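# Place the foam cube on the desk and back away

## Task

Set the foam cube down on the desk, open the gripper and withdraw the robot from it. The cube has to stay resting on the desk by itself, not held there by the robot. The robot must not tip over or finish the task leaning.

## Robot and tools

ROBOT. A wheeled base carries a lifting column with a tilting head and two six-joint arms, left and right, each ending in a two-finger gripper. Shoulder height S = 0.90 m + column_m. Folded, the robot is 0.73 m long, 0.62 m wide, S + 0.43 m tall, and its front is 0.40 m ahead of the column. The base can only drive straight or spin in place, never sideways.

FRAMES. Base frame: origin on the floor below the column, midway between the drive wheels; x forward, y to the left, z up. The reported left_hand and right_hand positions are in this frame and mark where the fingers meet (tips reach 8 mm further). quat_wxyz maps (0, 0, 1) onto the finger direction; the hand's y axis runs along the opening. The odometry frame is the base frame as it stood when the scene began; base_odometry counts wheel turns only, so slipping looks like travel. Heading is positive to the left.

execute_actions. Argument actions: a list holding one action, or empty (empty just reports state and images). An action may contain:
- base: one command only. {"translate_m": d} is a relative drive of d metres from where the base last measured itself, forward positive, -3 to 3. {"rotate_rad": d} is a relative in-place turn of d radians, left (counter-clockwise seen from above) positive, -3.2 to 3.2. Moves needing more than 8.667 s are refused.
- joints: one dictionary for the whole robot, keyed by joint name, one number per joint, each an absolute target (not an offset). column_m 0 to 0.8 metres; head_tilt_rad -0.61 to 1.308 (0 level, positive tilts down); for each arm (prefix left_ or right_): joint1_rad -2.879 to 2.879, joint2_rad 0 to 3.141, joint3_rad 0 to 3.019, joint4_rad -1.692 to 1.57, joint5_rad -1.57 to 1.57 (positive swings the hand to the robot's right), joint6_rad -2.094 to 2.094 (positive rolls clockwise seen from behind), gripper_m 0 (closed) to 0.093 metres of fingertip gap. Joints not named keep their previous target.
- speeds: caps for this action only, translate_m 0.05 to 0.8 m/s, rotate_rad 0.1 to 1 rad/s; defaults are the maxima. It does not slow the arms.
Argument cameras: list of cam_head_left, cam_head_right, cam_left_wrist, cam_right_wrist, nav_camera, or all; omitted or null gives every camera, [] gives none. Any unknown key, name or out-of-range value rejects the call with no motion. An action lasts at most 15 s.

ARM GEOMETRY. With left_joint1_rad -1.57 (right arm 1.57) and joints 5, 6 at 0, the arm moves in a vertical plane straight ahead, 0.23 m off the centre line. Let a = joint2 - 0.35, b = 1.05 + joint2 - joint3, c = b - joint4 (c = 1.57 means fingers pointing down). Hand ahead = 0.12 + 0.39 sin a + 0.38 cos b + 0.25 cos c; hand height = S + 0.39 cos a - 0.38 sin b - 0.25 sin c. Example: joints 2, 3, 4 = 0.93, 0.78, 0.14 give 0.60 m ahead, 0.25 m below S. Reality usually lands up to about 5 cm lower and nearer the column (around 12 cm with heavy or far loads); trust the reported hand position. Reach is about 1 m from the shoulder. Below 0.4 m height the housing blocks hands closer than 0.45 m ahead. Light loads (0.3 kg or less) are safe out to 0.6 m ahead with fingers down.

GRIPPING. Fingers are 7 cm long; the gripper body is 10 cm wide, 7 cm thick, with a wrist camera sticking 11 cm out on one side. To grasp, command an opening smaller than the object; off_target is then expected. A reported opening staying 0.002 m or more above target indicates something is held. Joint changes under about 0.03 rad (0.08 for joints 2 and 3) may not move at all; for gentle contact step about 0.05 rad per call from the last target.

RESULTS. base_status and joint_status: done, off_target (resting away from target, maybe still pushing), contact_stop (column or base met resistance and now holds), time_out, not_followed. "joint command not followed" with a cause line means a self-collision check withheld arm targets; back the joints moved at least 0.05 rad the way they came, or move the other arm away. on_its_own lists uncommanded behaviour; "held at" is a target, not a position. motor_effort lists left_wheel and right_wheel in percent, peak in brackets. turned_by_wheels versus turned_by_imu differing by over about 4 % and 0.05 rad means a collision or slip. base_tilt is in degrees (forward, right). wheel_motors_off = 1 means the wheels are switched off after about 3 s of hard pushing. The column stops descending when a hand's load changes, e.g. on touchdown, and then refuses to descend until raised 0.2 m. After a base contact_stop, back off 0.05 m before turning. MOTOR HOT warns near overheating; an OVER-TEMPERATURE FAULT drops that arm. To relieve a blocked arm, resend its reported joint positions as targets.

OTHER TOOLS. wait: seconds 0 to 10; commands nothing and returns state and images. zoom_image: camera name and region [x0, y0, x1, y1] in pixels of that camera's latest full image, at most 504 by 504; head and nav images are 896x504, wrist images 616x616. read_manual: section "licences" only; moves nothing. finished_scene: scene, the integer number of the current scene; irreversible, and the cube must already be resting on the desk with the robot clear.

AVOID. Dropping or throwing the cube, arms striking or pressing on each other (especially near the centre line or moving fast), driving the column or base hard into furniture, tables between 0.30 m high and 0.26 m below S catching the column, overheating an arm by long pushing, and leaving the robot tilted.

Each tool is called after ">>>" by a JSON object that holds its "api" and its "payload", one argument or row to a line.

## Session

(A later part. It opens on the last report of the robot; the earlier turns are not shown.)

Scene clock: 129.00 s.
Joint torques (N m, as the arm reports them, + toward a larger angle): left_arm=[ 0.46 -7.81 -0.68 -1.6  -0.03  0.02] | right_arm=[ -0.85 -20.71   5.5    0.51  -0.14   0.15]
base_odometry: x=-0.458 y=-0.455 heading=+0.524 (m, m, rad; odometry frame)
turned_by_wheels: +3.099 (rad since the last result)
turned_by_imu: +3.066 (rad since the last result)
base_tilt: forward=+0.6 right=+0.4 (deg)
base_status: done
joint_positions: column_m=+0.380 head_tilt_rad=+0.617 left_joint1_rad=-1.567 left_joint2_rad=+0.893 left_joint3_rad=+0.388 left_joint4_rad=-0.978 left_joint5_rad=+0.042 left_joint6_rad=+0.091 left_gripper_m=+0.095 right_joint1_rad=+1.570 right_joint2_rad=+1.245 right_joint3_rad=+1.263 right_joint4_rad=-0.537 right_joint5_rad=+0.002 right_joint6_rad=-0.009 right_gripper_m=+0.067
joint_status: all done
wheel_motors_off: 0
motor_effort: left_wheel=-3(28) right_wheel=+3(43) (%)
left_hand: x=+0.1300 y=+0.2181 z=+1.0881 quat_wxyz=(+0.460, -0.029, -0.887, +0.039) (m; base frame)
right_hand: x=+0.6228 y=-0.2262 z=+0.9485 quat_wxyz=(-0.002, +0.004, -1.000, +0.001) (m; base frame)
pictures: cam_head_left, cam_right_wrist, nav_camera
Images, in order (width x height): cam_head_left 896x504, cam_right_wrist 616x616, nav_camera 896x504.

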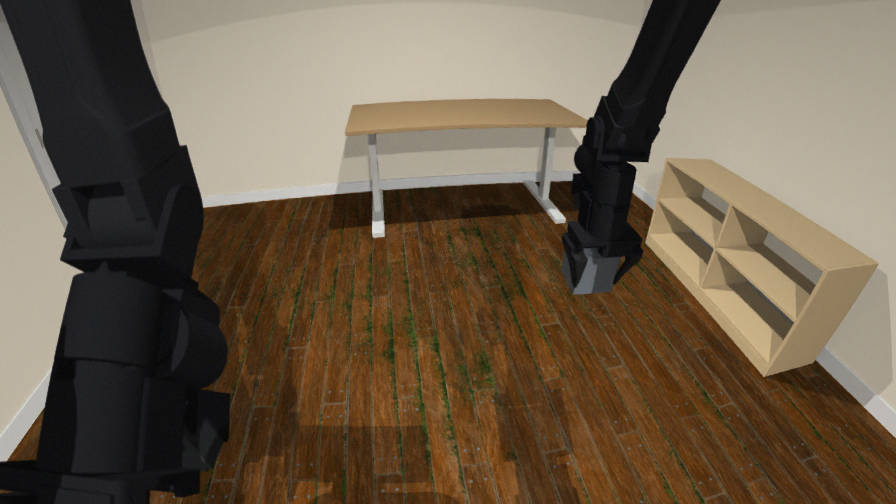

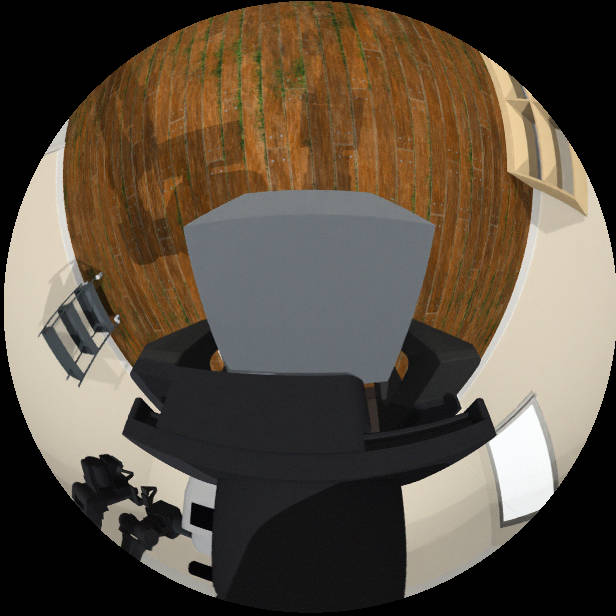

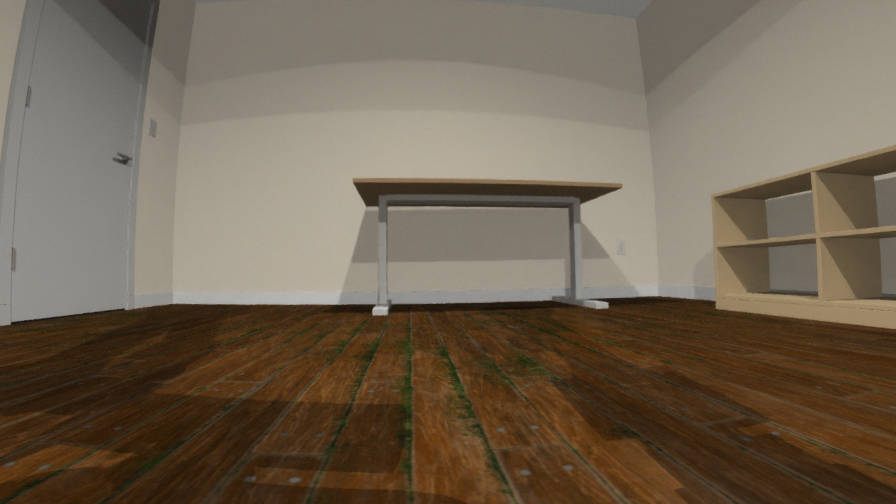

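>>> {"api": "execute_actions", "payload": {
  "actions": [
    {"base":{"rotate_rad":-0.11},"joints":{"head_tilt_rad":0.75}}
  ],
  "cameras": []
}}

>>> {"api": "execute_actions", "payload": {
  "actions": [
    {"base":{"translate_m":1.65},"joints":{"column_m":0.34}}
  ],
  "cameras": ["cam_head_left","cam_right_wrist","nav_camera"]
}}

Scene clock: 138.70 s.
Joint torques (N m, as the arm reports them, + toward a larger angle): left_arm=[ 0.49 -7.94 -0.64 -1.57 -0.03  0.02] | right_arm=[ -0.36 -20.82   5.46   0.5   -0.14   0.15]
base_odometry: x=-0.458 y=-0.455 heading=+0.415 (m, m, rad; odometry frame)
turned_by_wheels: -0.109 (rad since the last result)
turned_by_imu: -0.110 (rad since the last result)
base_tilt: forward=+0.6 right=+0.4 (deg)
base_status: done
joint_positions: column_m=+0.380 head_tilt_rad=+0.752 left_joint1_rad=-1.567 left_joint2_rad=+0.893 left_joint3_rad=+0.388 left_joint4_rad=-0.978 left_joint5_rad=+0.042 left_joint6_rad=+0.091 left_gripper_m=+0.095 right_joint1_rad=+1.568 right_joint2_rad=+1.245 right_joint3_rad=+1.263 right_joint4_rad=-0.537 right_joint5_rad=+0.002 right_joint6_rad=-0.009 right_gripper_m=+0.067
joint_status: all done
wheel_motors_off: 0
motor_effort: left_wheel=+3(20) right_wheel=-3(20) (%)
left_hand: x=+0.1300 y=+0.2181 z=+1.0881 quat_wxyz=(+0.460, -0.029, -0.887, +0.039) (m; base frame)
right_hand: x=+0.6228 y=-0.2273 z=+0.9485 quat_wxyz=(-0.002, +0.004, -1.000, +0.002) (m; base frame)
pictures: none
No camera images: the call's "cameras" was empty. Leave "cameras" out to get every camera's image.

Scene clock: 143.00 s.
Joint torques (N m, as the arm reports them, + toward a larger angle): left_arm=[ 0.5  -7.76 -0.79 -1.57 -0.03  0.02] | right_arm=[ -0.67 -20.86   5.52   0.55  -0.14   0.15]
base_odometry: x=+1.052 y=+0.211 heading=+0.416 (m, m, rad; odometry frame)
turned_by_wheels: +0.001 (rad since the last result)
turned_by_imu: +0.001 (rad since the last result)
base_tilt: forward=+0.6 right=+0.4 (deg)
base_status: done
joint_positions: column_m=+0.340 head_tilt_rad=+0.753 left_joint1_rad=-1.567 left_joint2_rad=+0.893 left_joint3_rad=+0.389 left_joint4_rad=-0.978 left_joint5_rad=+0.042 left_joint6_rad=+0.091 left_gripper_m=+0.095 right_joint1_rad=+1.568 right_joint2_rad=+1.245 right_joint3_rad=+1.262 right_joint4_rad=-0.537 right_joint5_rad=+0.002 right_joint6_rad=-0.009 right_gripper_m=+0.067
joint_status: all done
wheel_motors_off: 0
motor_effort: left_wheel=+2(52) right_wheel=-1(37) (%)
left_hand: x=+0.1306 y=+0.2181 z=+1.0479 quat_wxyz=(+0.459, -0.029, -0.887, +0.039) (m; base frame)
right_hand: x=+0.6224 y=-0.2273 z=+0.9083 quat_wxyz=(-0.002, +0.004, -1.000, +0.002) (m; base frame)
pictures: cam_head_left, cam_right_wrist, nav_camera
Images, in order (width x height): cam_head_left 896x504, cam_right_wrist 616x616, nav_camera 896x504.

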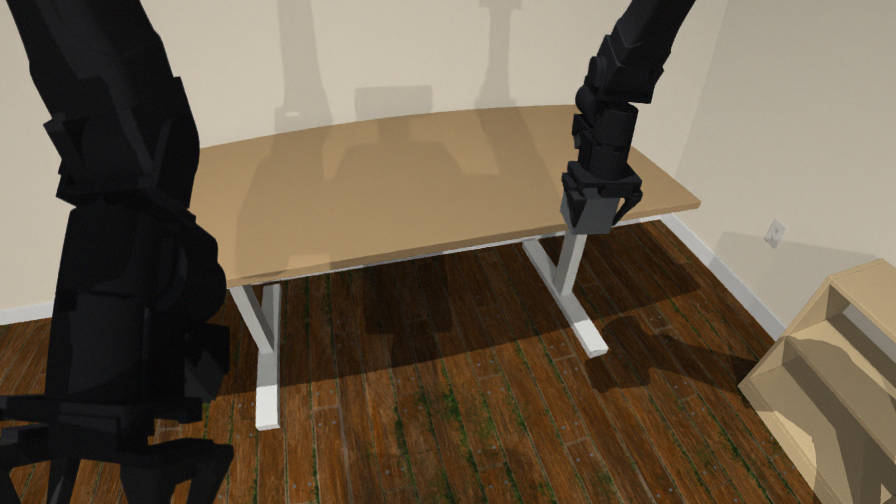

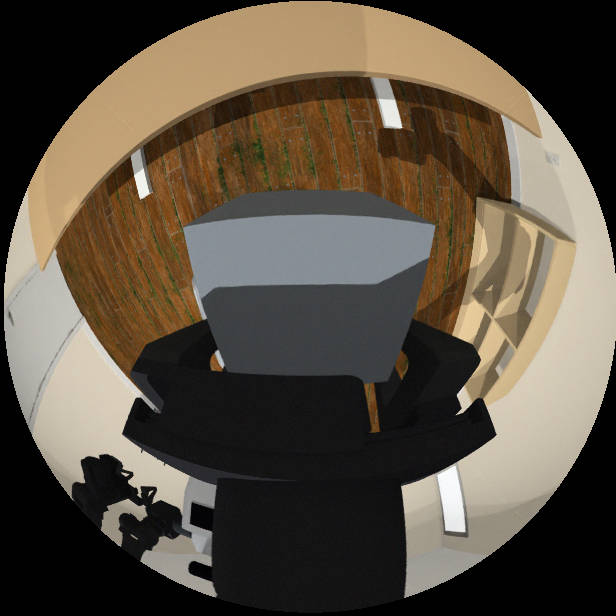

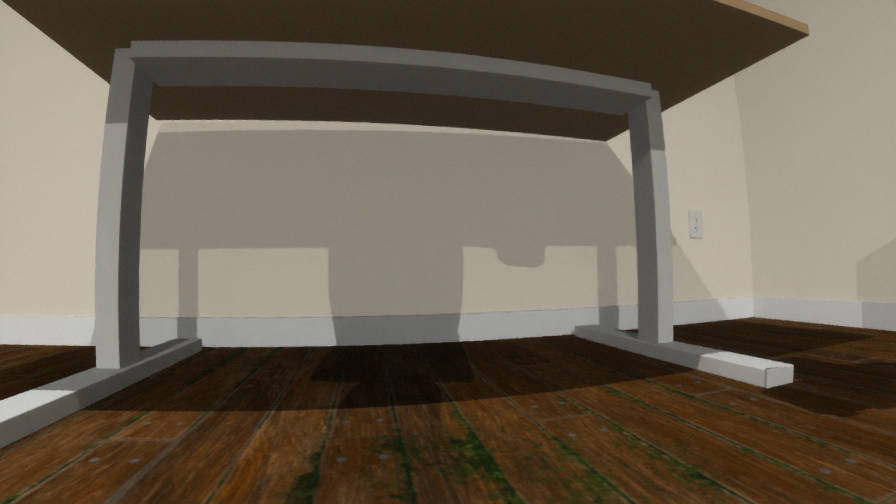

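>>> {"api": "execute_actions", "payload": {
  "actions": [
    {"base":{"translate_m":0.37},"joints":{"column_m":0.28}}
  ],
  "cameras": ["cam_head_left","cam_right_wrist"]
}}

Scene clock: 155.53 s.
Joint torques (N m, as the arm reports them, + toward a larger angle): left_arm=[ 0.52 -7.87 -0.97 -1.56 -0.03  0.02] | right_arm=[ -0.63 -20.83   5.43   0.54  -0.14   0.15]
base_odometry: x=+1.390 y=+0.360 heading=+0.417 (m, m, rad; odometry frame)
turned_by_wheels: +0.001 (rad since the last result)
turned_by_imu: -0.001 (rad since the last result)
base_tilt: forward=+0.7 right=+0.4 (deg)
base_status: done
joint_positions: column_m=+0.280 head_tilt_rad=+0.753 left_joint1_rad=-1.567 left_joint2_rad=+0.893 left_joint3_rad=+0.391 left_joint4_rad=-0.978 left_joint5_rad=+0.042 left_joint6_rad=+0.091 left_gripper_m=+0.095 right_joint1_rad=+1.568 right_joint2_rad=+1.245 right_joint3_rad=+1.263 right_joint4_rad=-0.537 right_joint5_rad=+0.002 right_joint6_rad=-0.009 right_gripper_m=+0.067
joint_status: all done
wheel_motors_off: 0
motor_effort: left_wheel=+1(36) right_wheel=-1(42) (%)
left_hand: x=+0.1314 y=+0.2181 z=+0.9876 quat_wxyz=(+0.459, -0.029, -0.887, +0.039) (m; base frame)
right_hand: x=+0.6226 y=-0.2273 z=+0.8483 quat_wxyz=(-0.002, +0.004, -1.000, +0.002) (m; base frame)
pictures: cam_head_left, cam_right_wrist
Images, in order (width x height): cam_head_left 896x504, cam_right_wrist 616x616.

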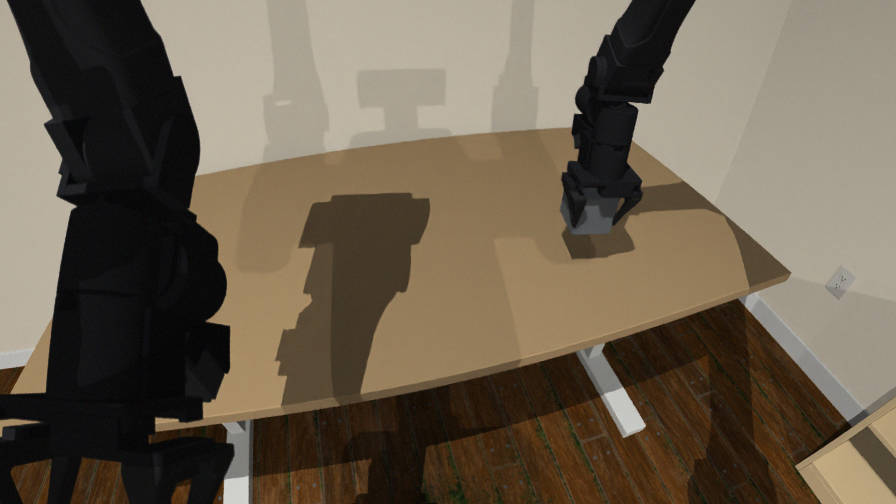

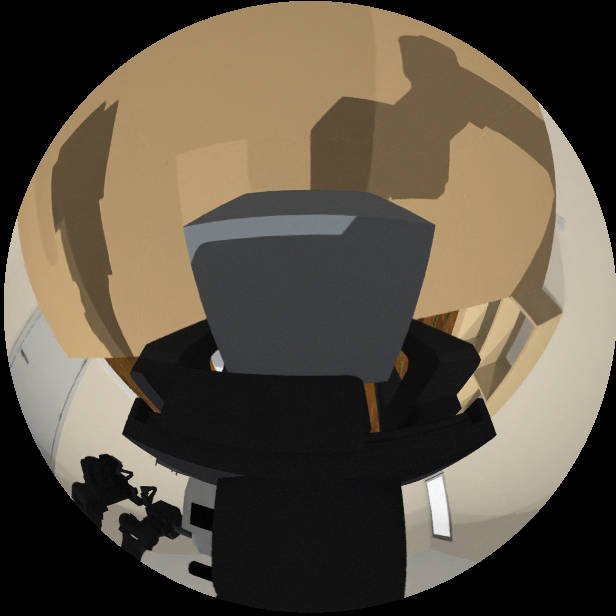

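>>> {"api": "execute_actions", "payload": {
  "actions": [
    {"joints":{"column_m":0.215}}
  ],
  "cameras": ["cam_head_left","cam_right_wrist"]
}}

Scene clock: 161.10 s.
Joint torques (N m, as the arm reports them, + toward a larger angle): left_arm=[ 0.5  -7.85 -0.86 -1.57 -0.04  0.02] | right_arm=[ -0.54 -20.91   5.49   0.52  -0.14   0.15]
base_odometry: x=+1.390 y=+0.360 heading=+0.417 (m, m, rad; odometry frame)
turned_by_wheels: +0.000 (rad since the last result)
turned_by_imu: -0.002 (rad since the last result)
base_tilt: forward=+0.6 right=+0.4 (deg)
base_status: not commanded
joint_positions: column_m=+0.215 head_tilt_rad=+0.753 left_joint1_rad=-1.567 left_joint2_rad=+0.893 left_joint3_rad=+0.391 left_joint4_rad=-0.978 left_joint5_rad=+0.042 left_joint6_rad=+0.091 left_gripper_m=+0.095 right_joint1_rad=+1.568 right_joint2_rad=+1.245 right_joint3_rad=+1.263 right_joint4_rad=-0.537 right_joint5_rad=+0.002 right_joint6_rad=-0.009 right_gripper_m=+0.067
joint_status: all done
wheel_motors_off: 0
motor_effort: left_wheel=+2(2) right_wheel=-2(2) (%)
left_hand: x=+0.1314 y=+0.2181 z=+0.9226 quat_wxyz=(+0.459, -0.029, -0.887, +0.039) (m; base frame)
right_hand: x=+0.6226 y=-0.2273 z=+0.7833 quat_wxyz=(-0.002, +0.004, -1.000, +0.002) (m; base frame)
pictures: cam_head_left, cam_right_wrist
Images, in order (width x height): cam_head_left 896x504, cam_right_wrist 616x616.

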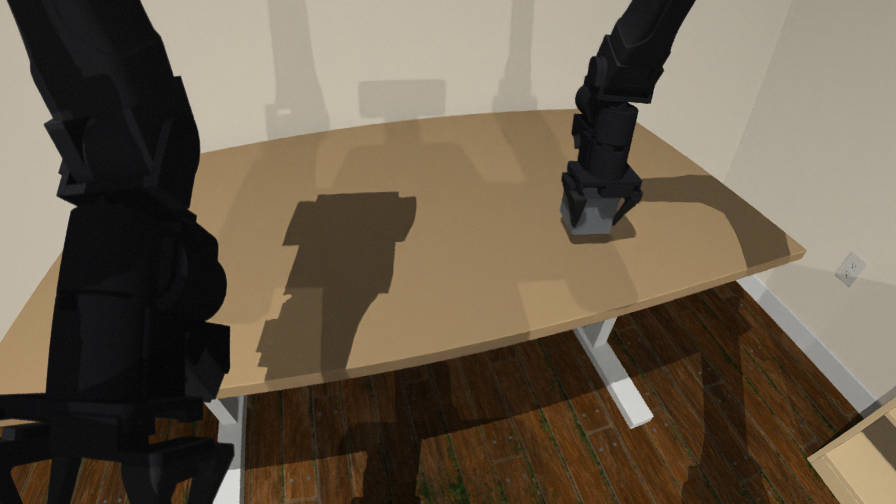

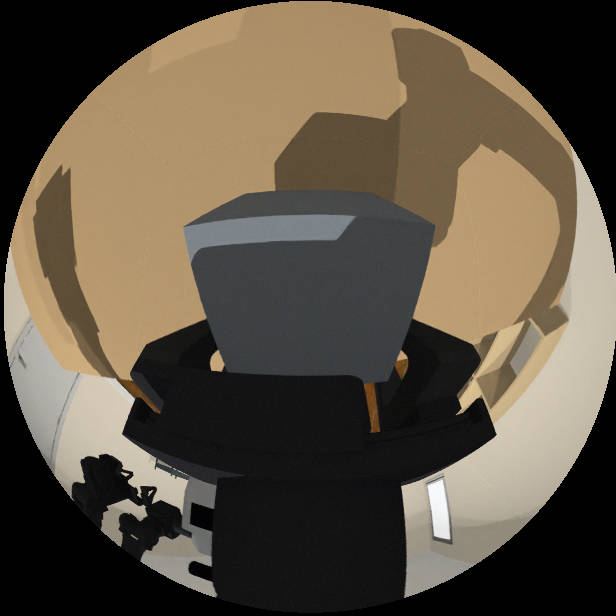

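>>> {"api": "zoom_image", "payload": {
  "camera": "cam_head_left",
  "region": [540, 160, 680, 270]
}}

Region (540, 160, 680, 270) of cam_head_left's 896x504 image, scaled by 3.600, with more detail than that image has; it fills the top 396 rows of this view, and the rest is white.

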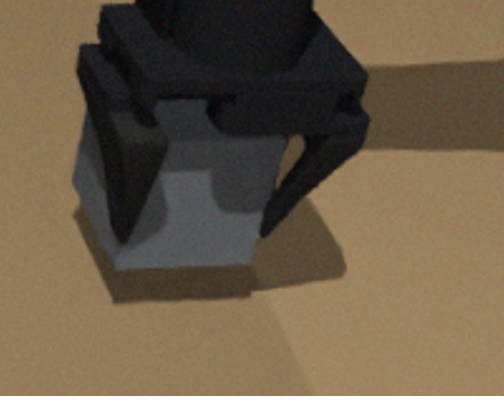

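>>> {"api": "execute_actions", "payload": {
  "actions": [
    {"joints":{"column_m":0.188}}
  ],
  "cameras": ["cam_head_left"]
}}

>>> {"api": "zoom_image", "payload": {
  "camera": "cam_head_left",
  "region": [540, 160, 680, 270]
}}

Scene clock: 167.37 s.
Joint torques (N m, as the arm reports them, + toward a larger angle): left_arm=[ 0.52 -7.85 -0.87 -1.56 -0.03  0.02] | right_arm=[ -0.66 -21.08   5.47   0.52  -0.14   0.15]
base_odometry: x=+1.390 y=+0.360 heading=+0.417 (m, m, rad; odometry frame)
turned_by_wheels: +0.000 (rad since the last result)
turned_by_imu: -0.002 (rad since the last result)
base_tilt: forward=+0.7 right=+0.4 (deg)
base_status: not commanded
joint_positions: column_m=+0.188 head_tilt_rad=+0.753 left_joint1_rad=-1.567 left_joint2_rad=+0.893 left_joint3_rad=+0.391 left_joint4_rad=-0.978 left_joint5_rad=+0.042 left_joint6_rad=+0.091 left_gripper_m=+0.095 right_joint1_rad=+1.568 right_joint2_rad=+1.245 right_joint3_rad=+1.263 right_joint4_rad=-0.537 right_joint5_rad=+0.002 right_joint6_rad=-0.009 right_gripper_m=+0.067
joint_status: all done
wheel_motors_off: 0
motor_effort: left_wheel=+3(3) right_wheel=-2(2) (%)
left_hand: x=+0.1314 y=+0.2181 z=+0.8956 quat_wxyz=(+0.459, -0.029, -0.887, +0.039) (m; base frame)
right_hand: x=+0.6226 y=-0.2273 z=+0.7563 quat_wxyz=(-0.002, +0.004, -1.000, +0.002) (m; base frame)
pictures: cam_head_left
Images, in order (width x height): cam_head_left 896x504.

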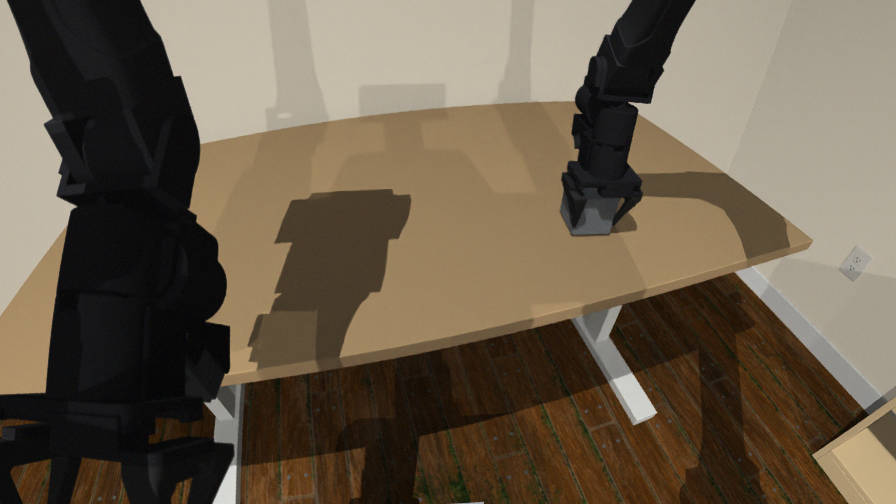

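Region (540, 160, 680, 270) of cam_head_left's 896x504 image, scaled by 3.600, with more detail than that image has; it fills the top 396 rows of this view, and the rest is white.

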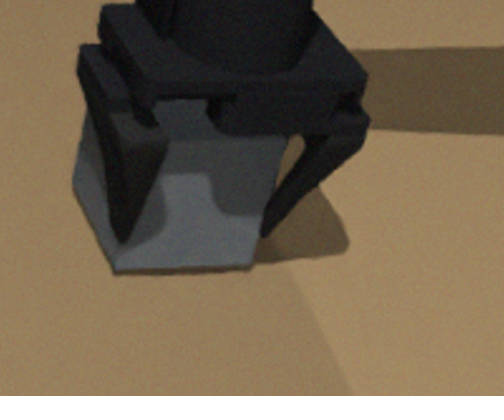

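>>> {"api": "execute_actions", "payload": {
  "actions": [
    {"joints":{"column_m":0.182}}
  ],
  "cameras": ["cam_head_left"]
}}

>>> {"api": "zoom_image", "payload": {
  "camera": "cam_head_left",
  "region": [540, 160, 680, 270]
}}

Scene clock: 170.93 s.
Joint torques (N m, as the arm reports them, + toward a larger angle): left_arm=[ 0.54 -7.86 -0.89 -1.57 -0.04  0.02] | right_arm=[ -0.64 -20.83   5.52   0.55  -0.14   0.15]
base_odometry: x=+1.390 y=+0.360 heading=+0.417 (m, m, rad; odometry frame)
turned_by_wheels: +0.000 (rad since the last result)
turned_by_imu: -0.001 (rad since the last result)
base_tilt: forward=+0.5 right=+0.5 (deg)
base_status: not commanded
joint_positions: column_m=+0.182 head_tilt_rad=+0.753 left_joint1_rad=-1.567 left_joint2_rad=+0.893 left_joint3_rad=+0.391 left_joint4_rad=-0.978 left_joint5_rad=+0.042 left_joint6_rad=+0.091 left_gripper_m=+0.095 right_joint1_rad=+1.568 right_joint2_rad=+1.245 right_joint3_rad=+1.263 right_joint4_rad=-0.537 right_joint5_rad=+0.002 right_joint6_rad=-0.009 right_gripper_m=+0.067
joint_status: all done
wheel_motors_off: 0
motor_effort: left_wheel=+3(2) right_wheel=-2(2) (%)
left_hand: x=+0.1314 y=+0.2181 z=+0.8896 quat_wxyz=(+0.459, -0.029, -0.887, +0.039) (m; base frame)
right_hand: x=+0.6226 y=-0.2273 z=+0.7503 quat_wxyz=(-0.002, +0.004, -1.000, +0.002) (m; base frame)
pictures: cam_head_left
Images, in order (width x height): cam_head_left 896x504.

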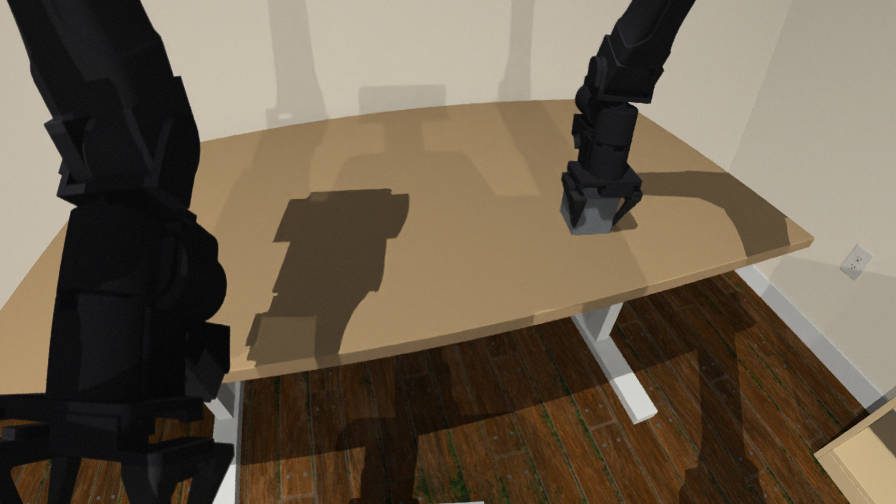

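Region (540, 160, 680, 270) of cam_head_left's 896x504 image, scaled by 3.600, with more detail than that image has; it fills the top 396 rows of this view, and the rest is white.

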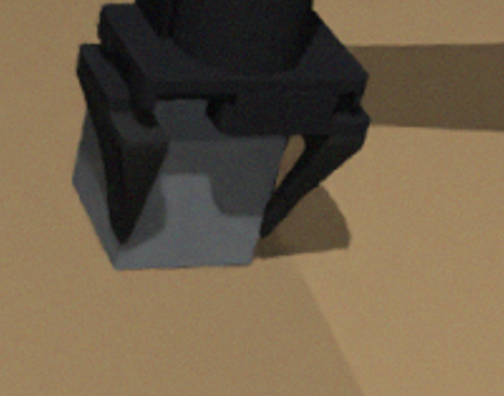

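The cube is resting on the desk and the shadow gap is gone. Releasing now.

>>> {"api": "execute_actions", "payload": {
  "actions": [
    {"joints":{"right_gripper_m":0.093}}
  ],
  "cameras": ["cam_right_wrist"]
}}

>>> {"api": "execute_actions", "payload": {
  "actions": [
    {"joints":{"column_m":0.265}}
  ],
  "cameras": ["cam_right_wrist","cam_head_left"]
}}

Scene clock: 173.87 s.
Joint torques (N m, as the arm reports them, + toward a larger angle): left_arm=[ 0.54 -7.82 -0.87 -1.57 -0.03  0.02] | right_arm=[ -0.64 -20.9    5.51   0.52  -0.14   0.15]
base_odometry: x=+1.390 y=+0.360 heading=+0.417 (m, m, rad; odometry frame)
turned_by_wheels: +0.000 (rad since the last result)
turned_by_imu: -0.001 (rad since the last result)
base_tilt: forward=+0.6 right=+0.5 (deg)
base_status: not commanded
joint_positions: column_m=+0.182 head_tilt_rad=+0.753 left_joint1_rad=-1.567 left_joint2_rad=+0.893 left_joint3_rad=+0.391 left_joint4_rad=-0.978 left_joint5_rad=+0.042 left_joint6_rad=+0.091 left_gripper_m=+0.095 right_joint1_rad=+1.568 right_joint2_rad=+1.245 right_joint3_rad=+1.263 right_joint4_rad=-0.537 right_joint5_rad=+0.002 right_joint6_rad=-0.009 right_gripper_m=+0.093
joint_status: all done
wheel_motors_off: 0
motor_effort: left_wheel=+3(2) right_wheel=-2(2) (%)
left_hand: x=+0.1314 y=+0.2181 z=+0.8896 quat_wxyz=(+0.459, -0.029, -0.887, +0.039) (m; base frame)
right_hand: x=+0.6226 y=-0.2273 z=+0.7503 quat_wxyz=(-0.002, +0.004, -1.000, +0.002) (m; base frame)
pictures: cam_right_wrist
Images, in order (width x height): cam_right_wrist 616x616.

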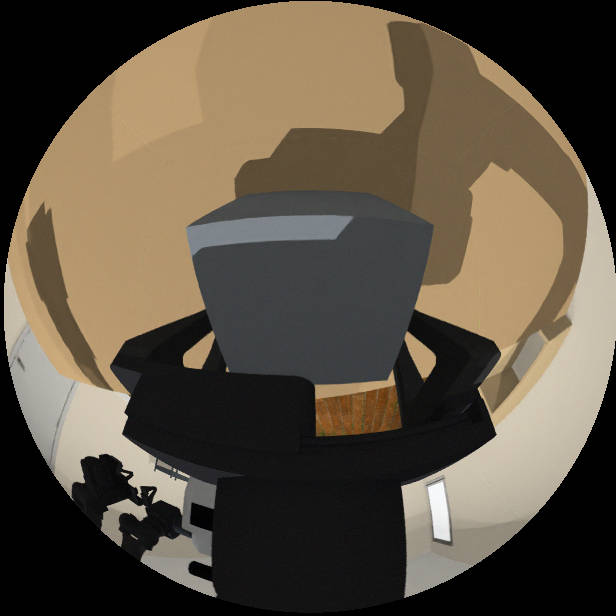

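Scene clock: 175.53 s.
Joint torques (N m, as the arm reports them, + toward a larger angle): left_arm=[ 0.55 -7.81 -0.87 -1.57 -0.03  0.02] | right_arm=[ -0.64 -20.9    5.49   0.52  -0.14   0.15]
base_odometry: x=+1.390 y=+0.360 heading=+0.417 (m, m, rad; odometry frame)
turned_by_wheels: +0.000 (rad since the last result)
turned_by_imu: -0.001 (rad since the last result)
base_tilt: forward=+0.6 right=+0.4 (deg)
base_status: not commanded
joint_positions: column_m=+0.265 head_tilt_rad=+0.753 left_joint1_rad=-1.567 left_joint2_rad=+0.893 left_joint3_rad=+0.391 left_joint4_rad=-0.978 left_joint5_rad=+0.042 left_joint6_rad=+0.091 left_gripper_m=+0.095 right_joint1_rad=+1.568 right_joint2_rad=+1.245 right_joint3_rad=+1.263 right_joint4_rad=-0.537 right_joint5_rad=+0.002 right_joint6_rad=-0.009 right_gripper_m=+0.093
joint_status: all done
wheel_motors_off: 0
motor_effort: left_wheel=+2(3) right_wheel=-2(2) (%)
left_hand: x=+0.1314 y=+0.2181 z=+0.9725 quat_wxyz=(+0.459, -0.029, -0.887, +0.039) (m; base frame)
right_hand: x=+0.6226 y=-0.2273 z=+0.8331 quat_wxyz=(-0.002, +0.004, -1.000, +0.002) (m; base frame)
pictures: cam_head_left, cam_right_wrist
Images, in order (width x height): cam_head_left 896x504, cam_right_wrist 616x616.

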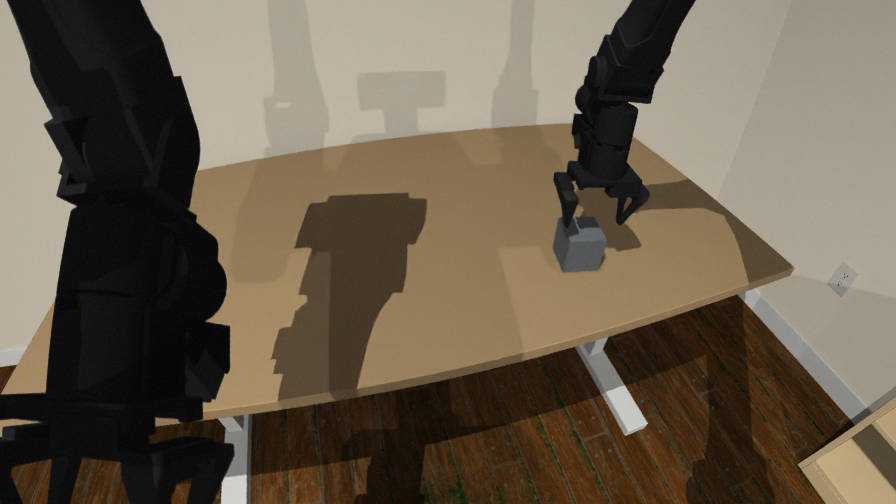

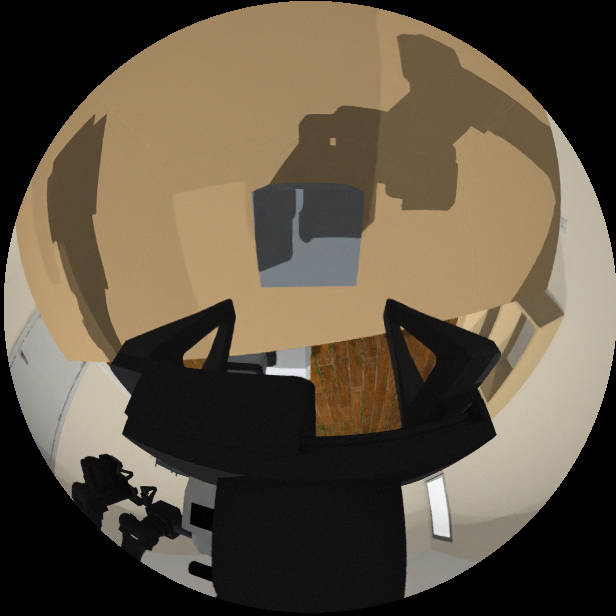

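>>> {"api": "execute_actions", "payload": {
  "actions": [
    {"base":{"translate_m":-0.6}}
  ],
  "cameras": ["cam_head_left"]
}}

Scene clock: 180.93 s.
Joint torques (N m, as the arm reports them, + toward a larger angle): left_arm=[ 0.53 -7.73 -0.65 -1.59 -0.03  0.02] | right_arm=[ -0.7  -20.93   5.66   0.56  -0.14   0.15]
base_odometry: x=+0.842 y=+0.117 heading=+0.419 (m, m, rad; odometry frame)
turned_by_wheels: +0.002 (rad since the last result)
turned_by_imu: -0.001 (rad since the last result)
base_tilt: forward=+0.6 right=+0.4 (deg)
base_status: done
joint_positions: column_m=+0.265 head_tilt_rad=+0.753 left_joint1_rad=-1.567 left_joint2_rad=+0.892 left_joint3_rad=+0.387 left_joint4_rad=-0.978 left_joint5_rad=+0.042 left_joint6_rad=+0.091 left_gripper_m=+0.095 right_joint1_rad=+1.568 right_joint2_rad=+1.245 right_joint3_rad=+1.261 right_joint4_rad=-0.537 right_joint5_rad=+0.002 right_joint6_rad=-0.009 right_gripper_m=+0.093
joint_status: not commanded
wheel_motors_off: 0
motor_effort: left_wheel=+1(43) right_wheel=-1(40) (%)
left_hand: x=+0.1295 y=+0.2181 z=+0.9732 quat_wxyz=(+0.460, -0.029, -0.886, +0.039) (m; base frame)
right_hand: x=+0.6216 y=-0.2273 z=+0.8328 quat_wxyz=(-0.001, +0.004, -1.000, +0.002) (m; base frame)
pictures: cam_head_left
Images, in order (width x height): cam_head_left 896x504.

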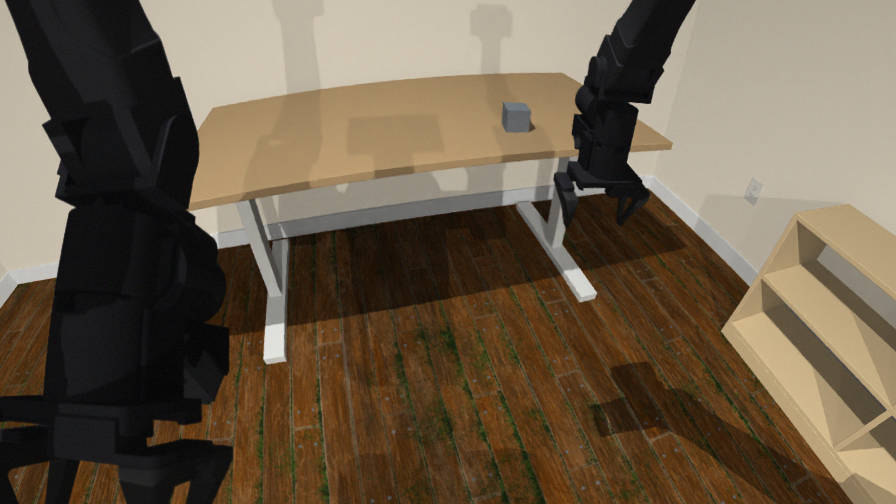

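>>> {"api": "finished_scene", "payload": {
  "scene": 2
}}

The scene is finished: the task was done.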